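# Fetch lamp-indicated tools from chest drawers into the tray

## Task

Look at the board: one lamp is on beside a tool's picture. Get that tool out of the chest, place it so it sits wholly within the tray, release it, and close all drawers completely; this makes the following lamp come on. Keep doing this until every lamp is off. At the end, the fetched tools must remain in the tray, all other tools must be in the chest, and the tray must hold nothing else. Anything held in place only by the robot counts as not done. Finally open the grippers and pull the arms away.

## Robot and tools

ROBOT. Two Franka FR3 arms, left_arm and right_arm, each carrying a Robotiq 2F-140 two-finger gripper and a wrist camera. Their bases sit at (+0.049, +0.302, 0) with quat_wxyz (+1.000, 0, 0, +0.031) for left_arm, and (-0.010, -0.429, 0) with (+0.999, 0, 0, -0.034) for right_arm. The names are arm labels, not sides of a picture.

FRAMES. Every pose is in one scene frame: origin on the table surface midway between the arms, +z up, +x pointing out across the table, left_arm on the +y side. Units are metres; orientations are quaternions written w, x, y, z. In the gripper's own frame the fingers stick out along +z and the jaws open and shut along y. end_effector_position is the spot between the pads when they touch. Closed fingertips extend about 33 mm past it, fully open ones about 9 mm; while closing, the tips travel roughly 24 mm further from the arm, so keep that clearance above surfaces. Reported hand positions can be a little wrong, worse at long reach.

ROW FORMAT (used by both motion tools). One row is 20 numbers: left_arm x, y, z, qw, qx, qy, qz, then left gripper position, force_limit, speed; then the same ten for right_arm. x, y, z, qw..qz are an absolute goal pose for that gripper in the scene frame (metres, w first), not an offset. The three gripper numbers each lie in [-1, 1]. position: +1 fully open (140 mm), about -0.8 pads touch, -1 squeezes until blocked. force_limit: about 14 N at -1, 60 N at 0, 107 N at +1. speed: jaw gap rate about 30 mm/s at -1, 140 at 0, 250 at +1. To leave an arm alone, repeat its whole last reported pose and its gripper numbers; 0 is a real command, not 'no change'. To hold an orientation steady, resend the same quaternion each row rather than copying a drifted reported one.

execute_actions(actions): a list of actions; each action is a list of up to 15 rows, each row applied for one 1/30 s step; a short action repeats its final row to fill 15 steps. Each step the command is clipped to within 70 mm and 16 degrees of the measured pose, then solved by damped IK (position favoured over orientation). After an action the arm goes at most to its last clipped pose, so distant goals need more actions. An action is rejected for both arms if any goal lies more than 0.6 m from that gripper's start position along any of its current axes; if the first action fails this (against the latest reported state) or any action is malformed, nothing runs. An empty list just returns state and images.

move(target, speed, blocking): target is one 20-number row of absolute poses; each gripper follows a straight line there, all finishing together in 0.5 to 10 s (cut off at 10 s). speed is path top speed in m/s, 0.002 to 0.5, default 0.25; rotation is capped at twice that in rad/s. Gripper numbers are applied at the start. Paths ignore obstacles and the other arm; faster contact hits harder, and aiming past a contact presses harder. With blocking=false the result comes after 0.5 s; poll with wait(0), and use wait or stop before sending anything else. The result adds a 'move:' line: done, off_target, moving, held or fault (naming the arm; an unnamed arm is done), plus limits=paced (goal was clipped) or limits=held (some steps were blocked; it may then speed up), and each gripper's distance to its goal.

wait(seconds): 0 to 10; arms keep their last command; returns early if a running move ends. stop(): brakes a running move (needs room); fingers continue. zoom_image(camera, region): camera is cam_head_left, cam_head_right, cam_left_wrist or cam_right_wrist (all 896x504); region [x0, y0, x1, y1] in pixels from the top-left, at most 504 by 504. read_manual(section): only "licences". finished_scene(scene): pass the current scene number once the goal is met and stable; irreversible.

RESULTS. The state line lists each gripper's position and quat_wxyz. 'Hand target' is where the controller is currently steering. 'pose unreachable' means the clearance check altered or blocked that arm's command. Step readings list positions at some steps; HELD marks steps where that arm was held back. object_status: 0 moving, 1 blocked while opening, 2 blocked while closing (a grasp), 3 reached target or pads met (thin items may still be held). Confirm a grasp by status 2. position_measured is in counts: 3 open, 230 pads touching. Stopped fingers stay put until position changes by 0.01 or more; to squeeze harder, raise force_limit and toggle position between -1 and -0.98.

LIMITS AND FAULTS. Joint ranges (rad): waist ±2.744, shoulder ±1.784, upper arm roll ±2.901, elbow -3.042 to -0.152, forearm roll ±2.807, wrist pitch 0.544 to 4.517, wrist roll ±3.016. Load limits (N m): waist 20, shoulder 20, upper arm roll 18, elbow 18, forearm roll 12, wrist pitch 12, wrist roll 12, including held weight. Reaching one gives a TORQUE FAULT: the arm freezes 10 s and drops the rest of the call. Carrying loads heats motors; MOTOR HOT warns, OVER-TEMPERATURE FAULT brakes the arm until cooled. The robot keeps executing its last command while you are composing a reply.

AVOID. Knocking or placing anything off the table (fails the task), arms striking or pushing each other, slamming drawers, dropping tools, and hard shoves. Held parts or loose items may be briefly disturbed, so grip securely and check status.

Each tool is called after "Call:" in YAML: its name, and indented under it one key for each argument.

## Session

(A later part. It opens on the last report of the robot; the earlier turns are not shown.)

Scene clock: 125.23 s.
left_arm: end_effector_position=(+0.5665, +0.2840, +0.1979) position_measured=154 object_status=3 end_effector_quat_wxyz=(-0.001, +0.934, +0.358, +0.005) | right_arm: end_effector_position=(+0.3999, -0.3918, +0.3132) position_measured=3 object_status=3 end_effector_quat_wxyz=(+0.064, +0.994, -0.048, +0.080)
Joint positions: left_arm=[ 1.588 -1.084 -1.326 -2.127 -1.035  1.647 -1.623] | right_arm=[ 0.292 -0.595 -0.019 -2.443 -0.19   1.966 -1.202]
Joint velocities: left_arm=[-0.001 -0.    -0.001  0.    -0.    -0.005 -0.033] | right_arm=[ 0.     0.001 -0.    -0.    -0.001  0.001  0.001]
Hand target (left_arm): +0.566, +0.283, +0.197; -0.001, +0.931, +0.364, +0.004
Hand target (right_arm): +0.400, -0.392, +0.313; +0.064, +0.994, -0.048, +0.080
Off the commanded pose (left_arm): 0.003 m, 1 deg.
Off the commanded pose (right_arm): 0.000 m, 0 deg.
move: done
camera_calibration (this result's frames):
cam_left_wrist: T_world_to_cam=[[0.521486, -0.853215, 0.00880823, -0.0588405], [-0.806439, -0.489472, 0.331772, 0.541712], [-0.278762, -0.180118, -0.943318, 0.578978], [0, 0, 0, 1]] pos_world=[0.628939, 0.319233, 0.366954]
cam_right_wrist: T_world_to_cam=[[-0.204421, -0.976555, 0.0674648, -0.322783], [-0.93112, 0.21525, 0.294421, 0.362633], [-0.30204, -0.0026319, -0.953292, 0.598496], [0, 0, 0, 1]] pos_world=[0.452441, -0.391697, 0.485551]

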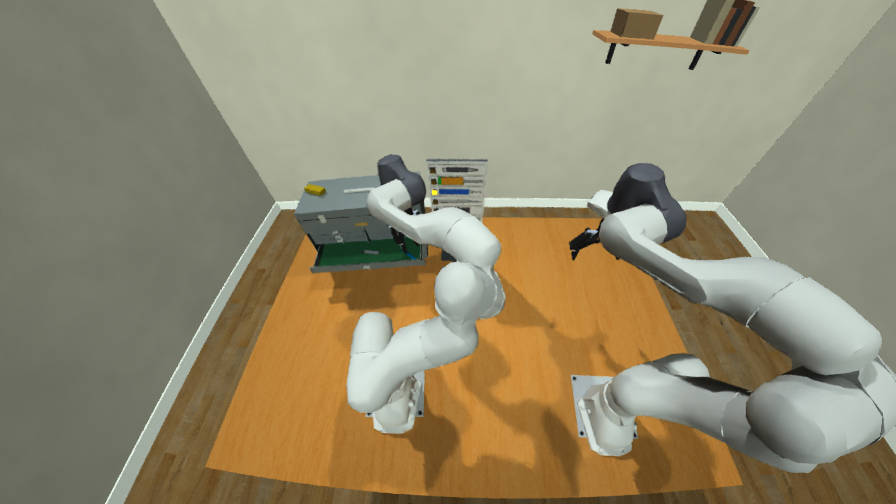

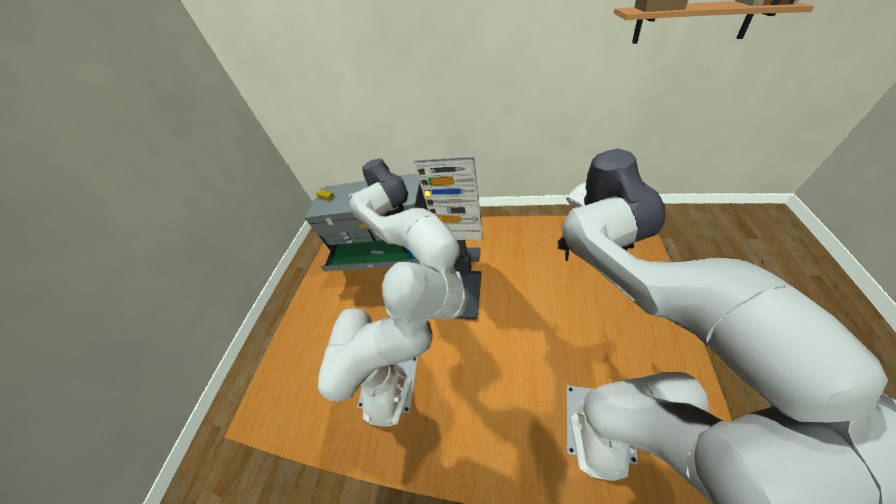

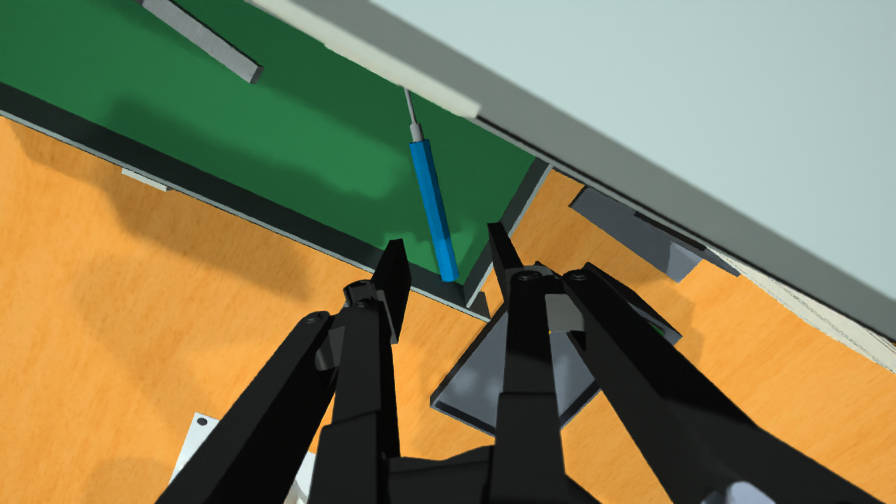

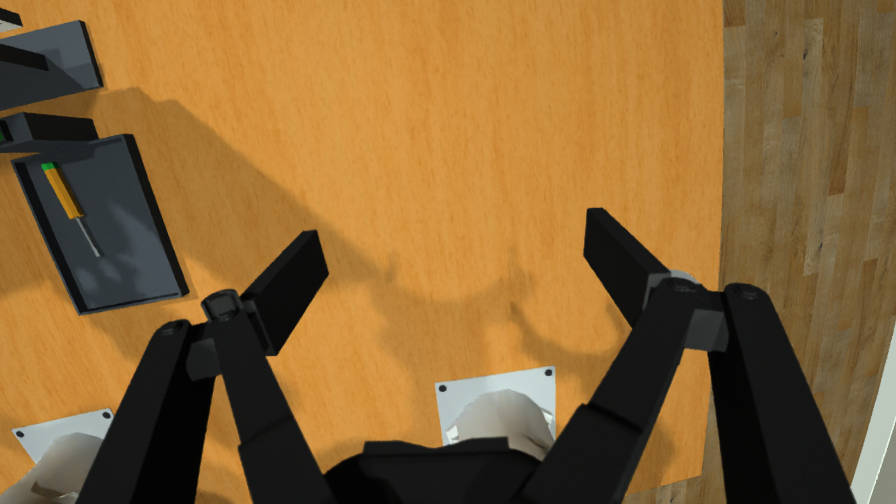

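Call:
move:
  target: [0.565,0.286,0.15,0,0.93,0.367,0,-0.4,0.4,0,0.3999,-0.3918,0.3132,0.064,0.994,-0.048,0.08,1,0,0]
  speed: 0.08

Scene clock: 126.37 s.
left_arm: end_effector_position=(+0.5638, +0.2855, +0.1511) position_measured=179 object_status=3 end_effector_quat_wxyz=(-0.001, +0.930, +0.368, -0.002) | right_arm: end_effector_position=(+0.3999, -0.3918, +0.3132) position_measured=3 object_status=3 end_effector_quat_wxyz=(+0.064, +0.994, -0.048, +0.080)
Joint positions: left_arm=[ 1.604 -1.103 -1.414 -2.175 -1.095  1.71  -1.623] | right_arm=[ 0.292 -0.595 -0.019 -2.443 -0.19   1.966 -1.202]
Joint velocities: left_arm=[ 0.001  0.001 -0.002 -0.001 -0.     0.014  0.003] | right_arm=[ 0.001 -0.002 -0.     0.     0.     0.    -0.001]
Hand target (left_arm): +0.565, +0.287, +0.150; -0.000, +0.930, +0.367, -0.000
Hand target (right_arm): +0.400, -0.392, +0.313; +0.064, +0.994, -0.048, +0.080
Off the commanded pose (left_arm): 0.002 m, 0 deg.
Off the commanded pose (right_arm): 0.000 m, 0 deg.
move: done
camera_calibration (this result's frames):
cam_left_wrist: T_world_to_cam=[[0.540698, -0.841198, 0.00560882, -0.0695689], [-0.790695, -0.505938, 0.344714, 0.549657], [-0.287135, -0.190821, -0.938691, 0.541434], [0, 0, 0, 1]] pos_world=[0.627692, 0.322888, 0.319155]
cam_right_wrist: T_world_to_cam=[[-0.204421, -0.976555, 0.0674649, -0.322783], [-0.93112, 0.21525, 0.294421, 0.362633], [-0.30204, -0.00263195, -0.953292, 0.598496], [0, 0, 0, 1]] pos_world=[0.452441, -0.391697, 0.485551]

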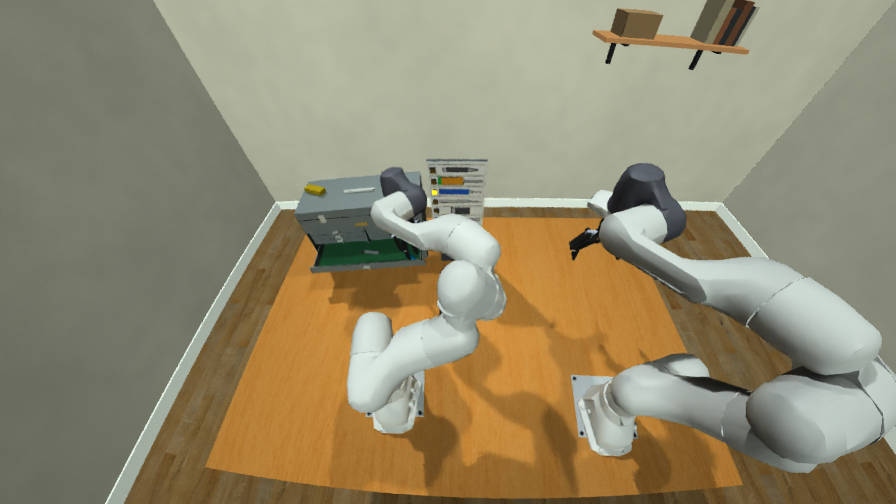

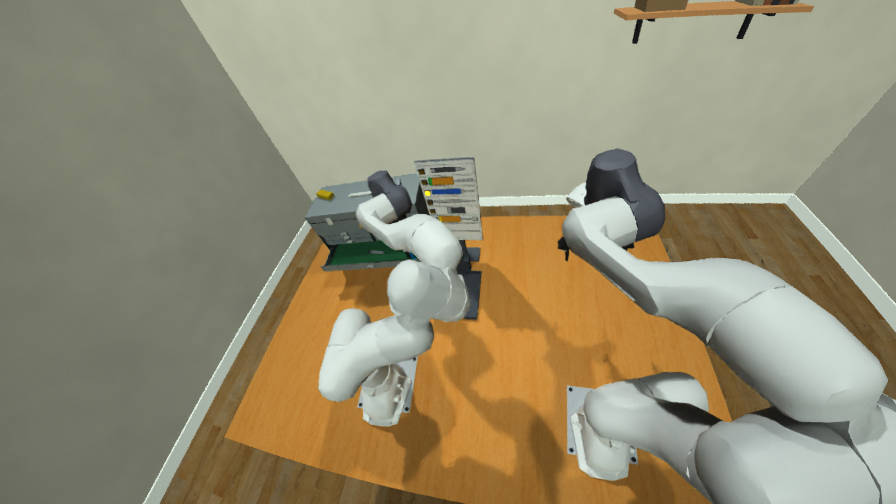

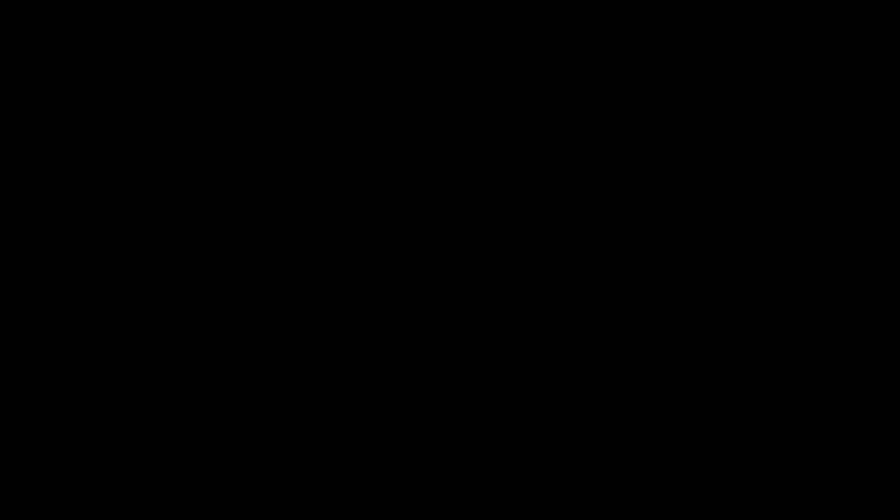

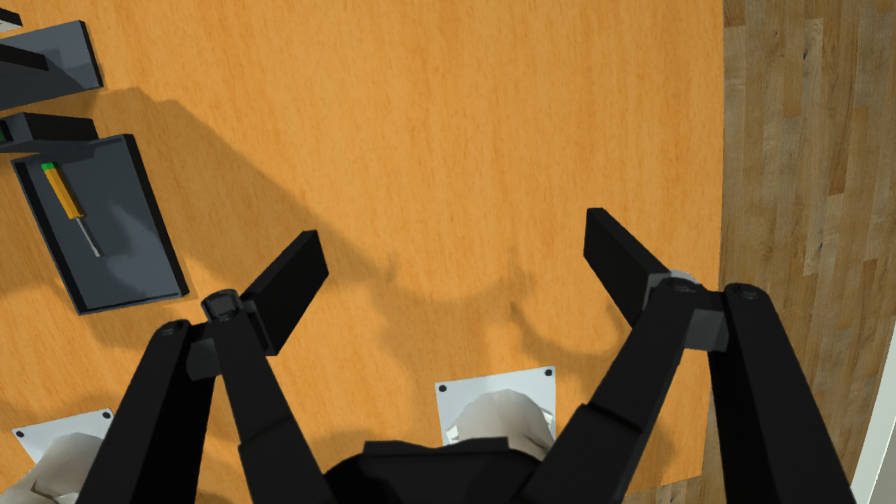

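Camera inside the lid (no collision apparently). Continue.

Call:
move:
  target: [0.565,0.286,0.134,0,0.93,0.367,0,-0.4,0.4,0,0.3999,-0.3918,0.3132,0.064,0.994,-0.048,0.08,1,0,0]
  speed: 0.05

Call:
move:
  target: [0.565,0.286,0.134,0,0.93,0.367,0,-1,0.4,0,0.3999,-0.3918,0.3132,0.064,0.994,-0.048,0.08,1,0,0]

Call:
move:
  target: [0.55,0.275,0.2,0,0.93,0.367,0,-1,0.4,0,0.3999,-0.3918,0.3132,0.064,0.994,-0.048,0.08,1,0,0]
  speed: 0.08

Scene clock: 127.30 s.
left_arm: end_effector_position=(+0.5638, +0.2848, +0.1351) position_measured=179 object_status=3 end_effector_quat_wxyz=(-0.001, +0.930, +0.368, -0.002) | right_arm: end_effector_position=(+0.3999, -0.3918, +0.3132) position_measured=3 object_status=3 end_effector_quat_wxyz=(+0.064, +0.994, -0.048, +0.080)
Joint positions: left_arm=[ 1.607 -1.105 -1.447 -2.189 -1.116  1.739 -1.619] | right_arm=[ 0.292 -0.595 -0.019 -2.443 -0.19   1.966 -1.202]
Joint velocities: left_arm=[-0.     0.001 -0.003 -0.    -0.003  0.017  0.004] | right_arm=[-0.001 -0.     0.    -0.    -0.    -0.001  0.   ]
Hand target (left_arm): +0.565, +0.286, +0.134; -0.000, +0.930, +0.367, -0.000
Hand target (right_arm): +0.400, -0.392, +0.313; +0.064, +0.994, -0.048, +0.080
Off the commanded pose (left_arm): 0.002 m, 0 deg.
Off the commanded pose (right_arm): 0.000 m, 0 deg.
move: done
camera_calibration (this result's frames):
cam_left_wrist: T_world_to_cam=[[0.54129, -0.840811, 0.00644444, -0.0706297], [-0.790321, -0.506139, 0.345276, 0.554592], [-0.287051, -0.191988, -0.938479, 0.526569], [0, 0, 0, 1]] pos_world=[0.627689, 0.322409, 0.303142]
cam_right_wrist: T_world_to_cam=[[-0.204422, -0.976555, 0.0674648, -0.322783], [-0.93112, 0.21525, 0.294421, 0.362633], [-0.30204, -0.00263184, -0.953292, 0.598496], [0, 0, 0, 1]] pos_world=[0.452441, -0.391697, 0.485551]

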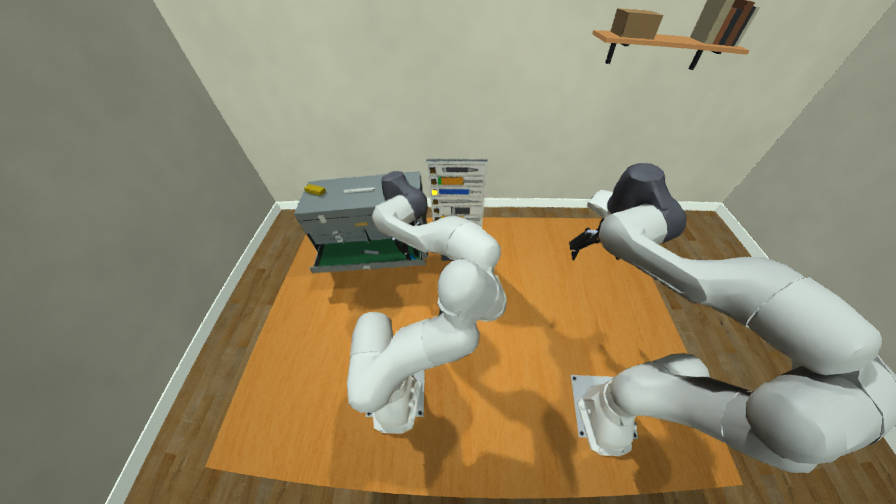

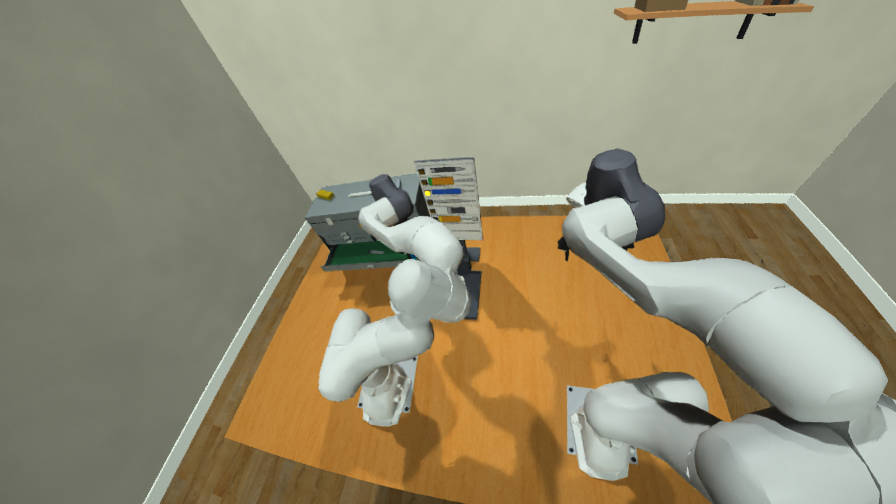

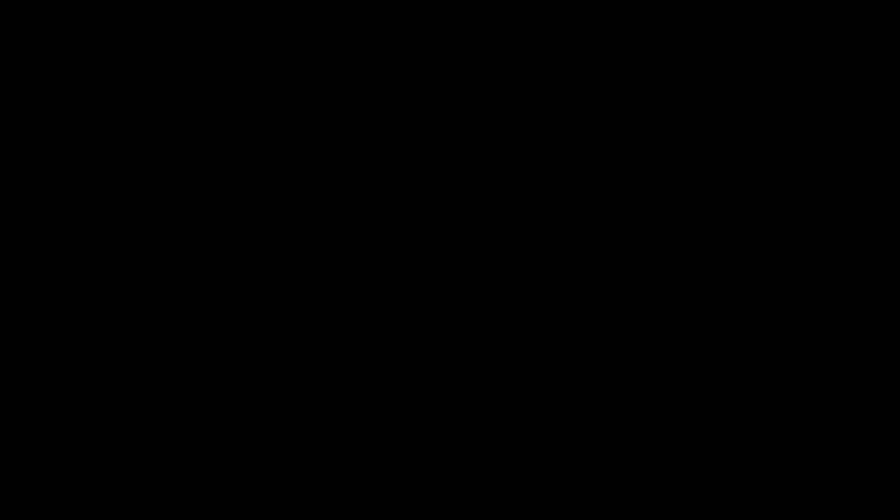

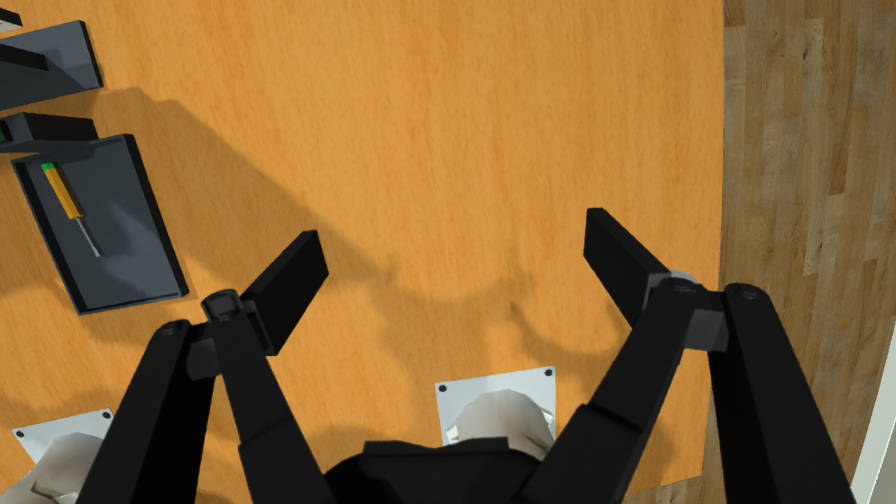

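Scene clock: 128.00 s.
left_arm: end_effector_position=(+0.5641, +0.2851, +0.1352) position_measured=218 object_status=2 end_effector_quat_wxyz=(-0.001, +0.930, +0.368, -0.001) | right_arm: end_effector_position=(+0.3999, -0.3918, +0.3132) position_measured=3 object_status=3 end_effector_quat_wxyz=(+0.064, +0.994, -0.048, +0.080)
Joint positions: left_arm=[ 1.607 -1.105 -1.447 -2.19  -1.116  1.741 -1.618] | right_arm=[ 0.292 -0.595 -0.019 -2.443 -0.19   1.966 -1.202]
Joint velocities: left_arm=[ 0.     0.001  0.001  0.001 -0.    -0.     0.001] | right_arm=[-0.001 -0.001 -0.    -0.001 -0.    -0.001  0.001]
Hand target (left_arm): +0.565, +0.286, +0.134; -0.000, +0.930, +0.367, -0.000
Hand target (right_arm): +0.400, -0.392, +0.313; +0.064, +0.994, -0.048, +0.080
Off the commanded pose (left_arm): 0.002 m, 0 deg.
Off the commanded pose (right_arm): 0.000 m, 0 deg.
move: done
camera_calibration (this result's frames):
cam_left_wrist: T_world_to_cam=[[0.541001, -0.840999, 0.00622822, -0.0703103], [-0.790829, -0.50618, 0.344051, 0.555417], [-0.286194, -0.191058, -0.93893, 0.526099], [0, 0, 0, 1]] pos_world=[0.627844, 0.322525, 0.303317]
cam_right_wrist: T_world_to_cam=[[-0.204422, -0.976555, 0.0674648, -0.322783], [-0.93112, 0.21525, 0.294421, 0.362633], [-0.30204, -0.0026318, -0.953292, 0.598496], [0, 0, 0, 1]] pos_world=[0.452441, -0.391697, 0.485551]

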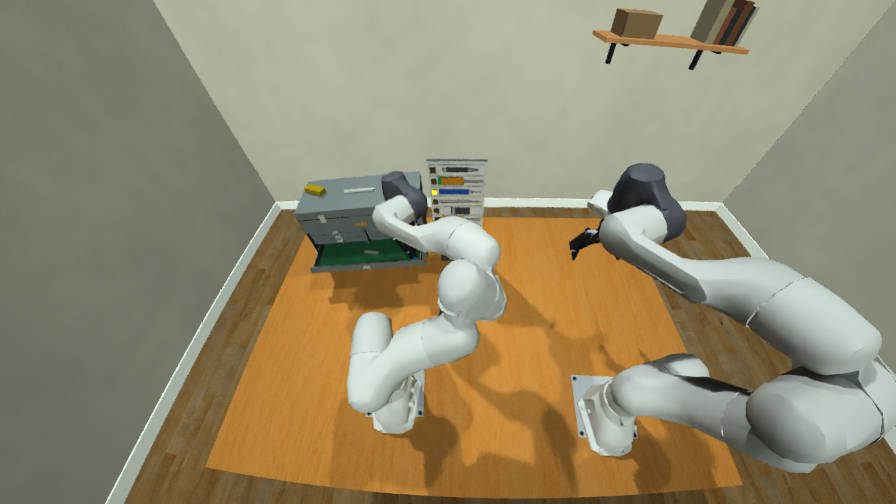

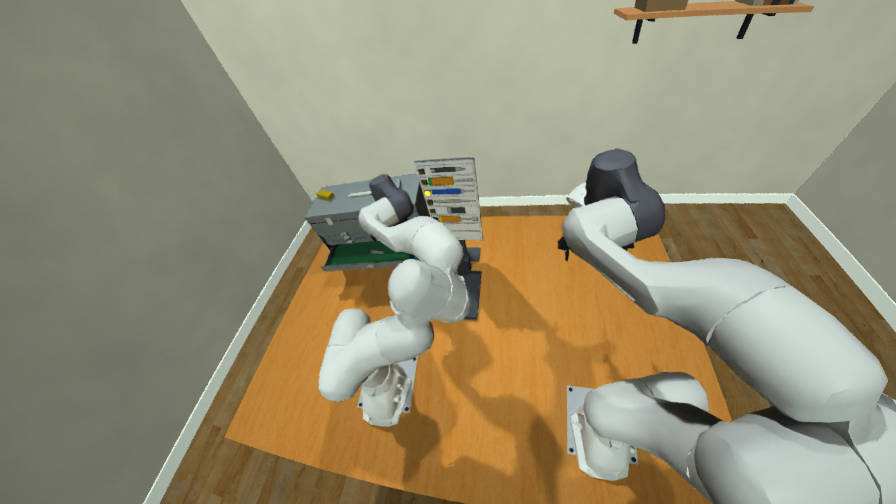

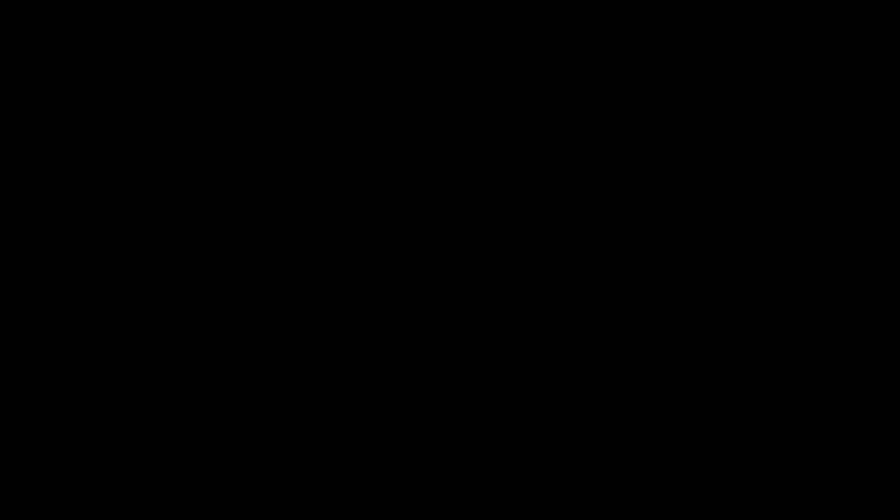

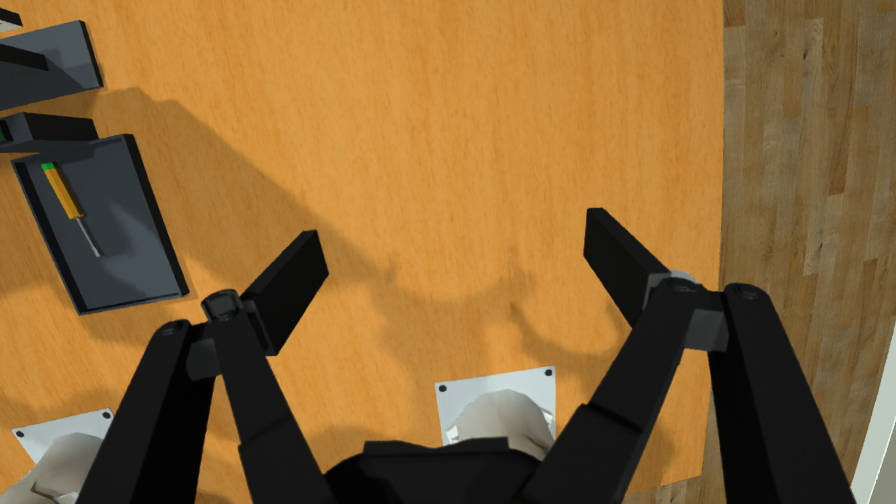

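Scene clock: 129.33 s.
left_arm: end_effector_position=(+0.5510, +0.2753, +0.1988) position_measured=218 object_status=2 end_effector_quat_wxyz=(+0.002, +0.931, +0.365, +0.001) | right_arm: end_effector_position=(+0.3999, -0.3918, +0.3132) position_measured=3 object_status=3 end_effector_quat_wxyz=(+0.064, +0.994, -0.048, +0.080)
Joint positions: left_arm=[ 1.536 -1.09  -1.298 -2.169 -1.031  1.636 -1.643] | right_arm=[ 0.292 -0.595 -0.019 -2.443 -0.19   1.966 -1.202]
Joint velocities: left_arm=[-0.001 -0.     0.003  0.     0.001 -0.013 -0.003] | right_arm=[ 0.     0.001 -0.    -0.001  0.    -0.     0.001]
Hand target (left_arm): +0.550, +0.274, +0.200; +0.001, +0.930, +0.367, +0.000
Hand target (right_arm): +0.400, -0.392, +0.313; +0.064, +0.994, -0.048, +0.080
Off the commanded pose (left_arm): 0.002 m, 0 deg.
Off the commanded pose (right_arm): 0.000 m, 0 deg.
move: done
camera_calibration (this result's frames):
cam_left_wrist: T_world_to_cam=[[0.535834, -0.844218, 0.0133185, -0.0695546], [-0.796401, -0.50012, 0.340036, 0.520408], [-0.280404, -0.19281, -0.940318, 0.577745], [0, 0, 0, 1]] pos_world=[0.613725, 0.312942, 0.367233]
cam_right_wrist: T_world_to_cam=[[-0.204422, -0.976555, 0.0674648, -0.322783], [-0.93112, 0.21525, 0.294421, 0.362633], [-0.30204, -0.00263182, -0.953292, 0.598496], [0, 0, 0, 1]] pos_world=[0.452441, -0.391697, 0.485551]

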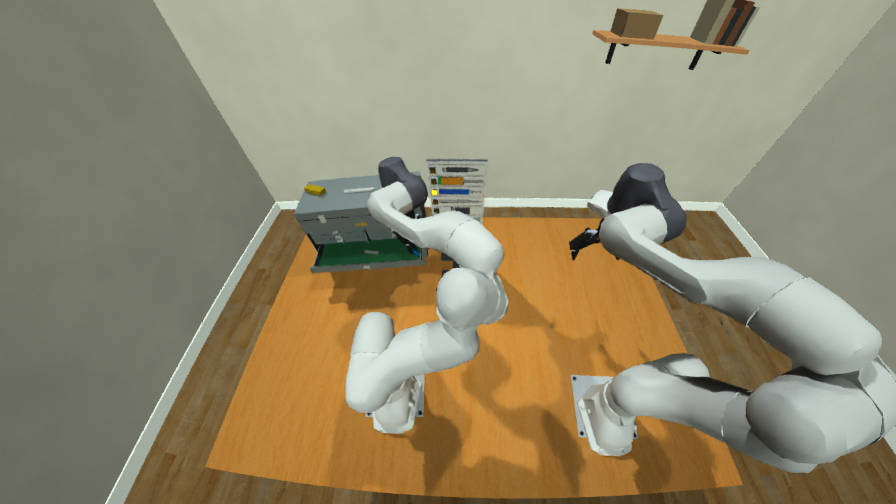

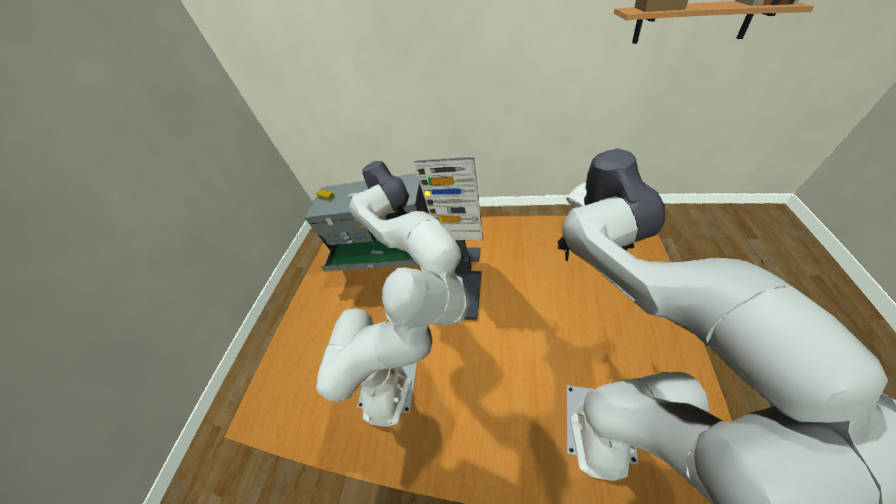

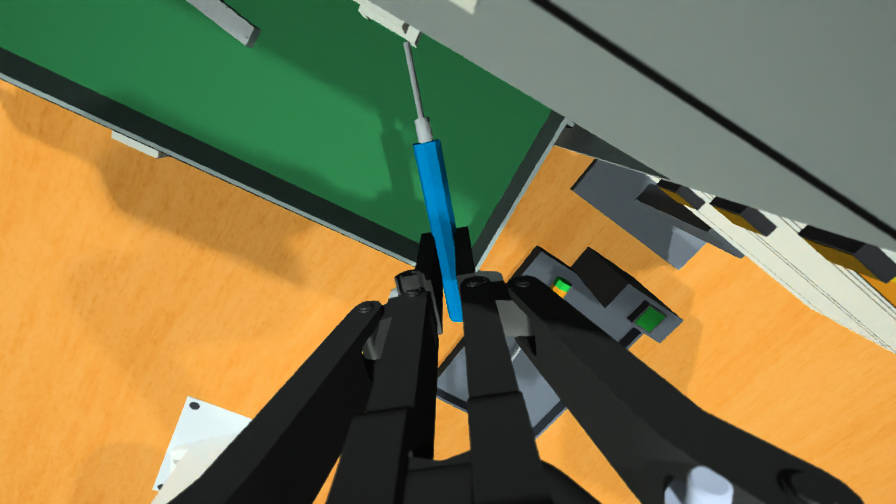

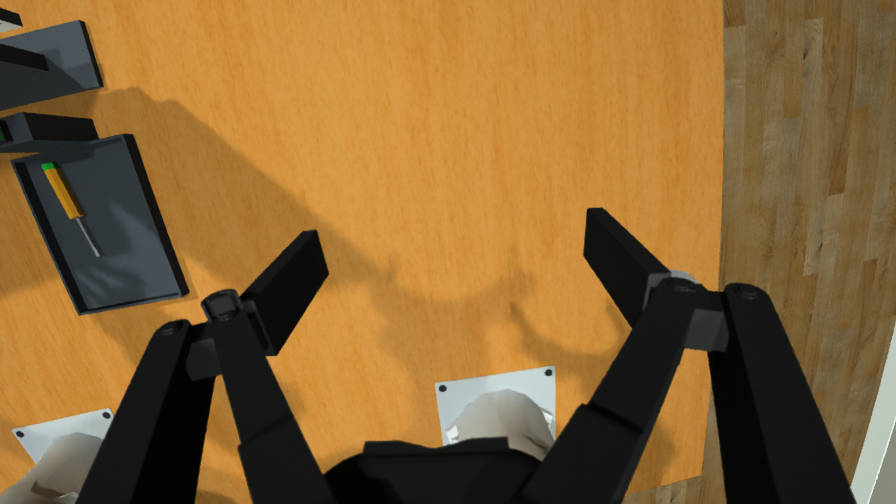

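Call:
move:
  target: [0.427,0.05,0.1,0,1,0,0,-1,0.4,0,0.3999,-0.3918,0.3132,0.064,0.994,-0.048,0.08,1,0,0]
  speed: 0.2

Scene clock: 131.83 s.
left_arm: end_effector_position=(+0.4273, +0.0521, +0.1016) position_measured=218 object_status=2 end_effector_quat_wxyz=(+0.002, +1.000, +0.007, +0.004) | right_arm: end_effector_position=(+0.3999, -0.3918, +0.3132) position_measured=3 object_status=3 end_effector_quat_wxyz=(+0.064, +0.994, -0.048, +0.080)
Joint positions: left_arm=[ 0.882 -1.13  -1.424 -2.429 -1.176  1.817 -1.368] | right_arm=[ 0.292 -0.595 -0.019 -2.443 -0.19   1.966 -1.202]
Joint velocities: left_arm=[ 0.001 -0.001  0.001 -0.002 -0.001  0.014  0.029] | right_arm=[ 0.001  0.001  0.001 -0.001 -0.001  0.001  0.   ]
Hand target (left_arm): +0.428, +0.051, +0.101; +0.004, +1.000, -0.000, +0.006
Hand target (right_arm): +0.400, -0.392, +0.313; +0.064, +0.994, -0.048, +0.080
Off the commanded pose (left_arm): 0.003 m, 1 deg.
Off the commanded pose (right_arm): 0.000 m, 0 deg.
move: done
camera_calibration (this result's frames):
cam_left_wrist: T_world_to_cam=[[-0.168013, -0.985714, 0.0118004, 0.117965], [-0.928732, 0.162291, 0.333344, 0.366011], [-0.330497, 0.0450467, -0.942732, 0.417882], [0, 0, 0, 1]] pos_world=[0.497854, 0.0380554, 0.270551]
cam_right_wrist: T_world_to_cam=[[-0.204422, -0.976555, 0.0674648, -0.322783], [-0.93112, 0.215251, 0.294421, 0.362633], [-0.30204, -0.00263177, -0.953292, 0.598496], [0, 0, 0, 1]] pos_world=[0.452441, -0.391697, 0.485551]

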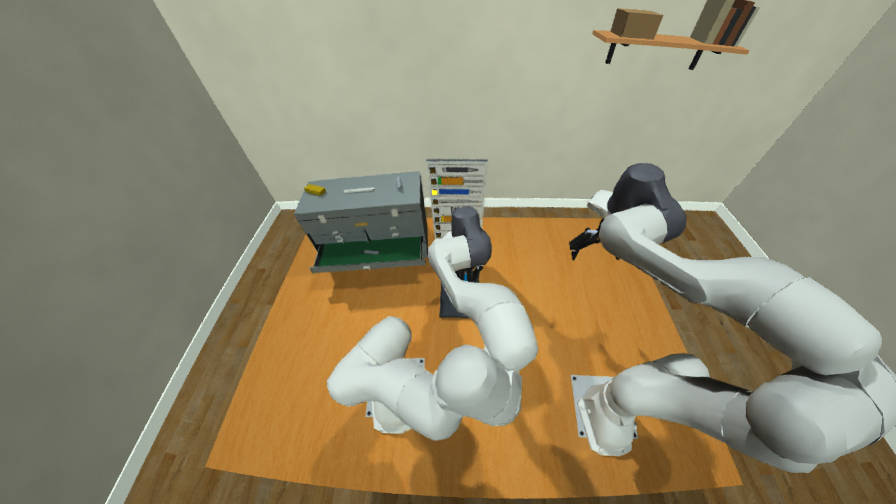

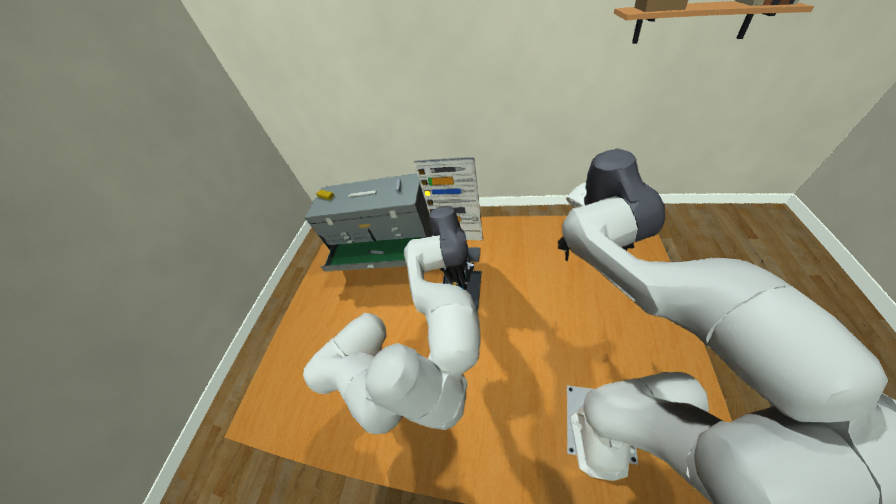

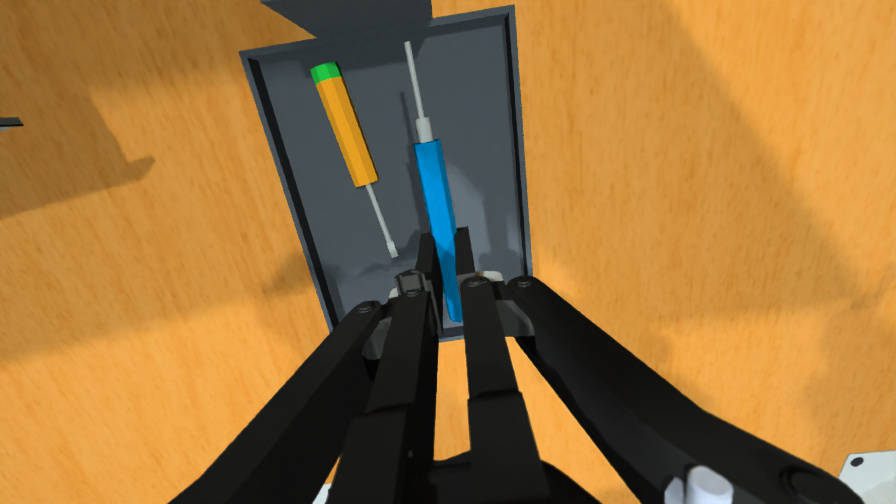

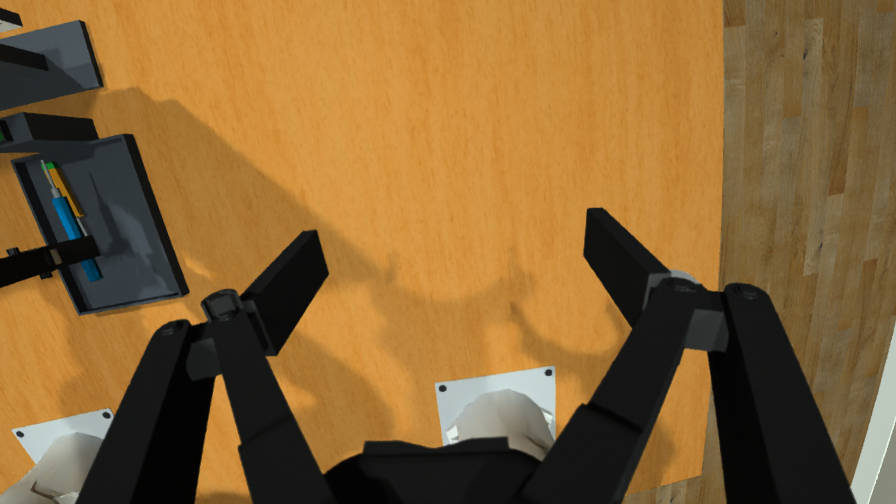

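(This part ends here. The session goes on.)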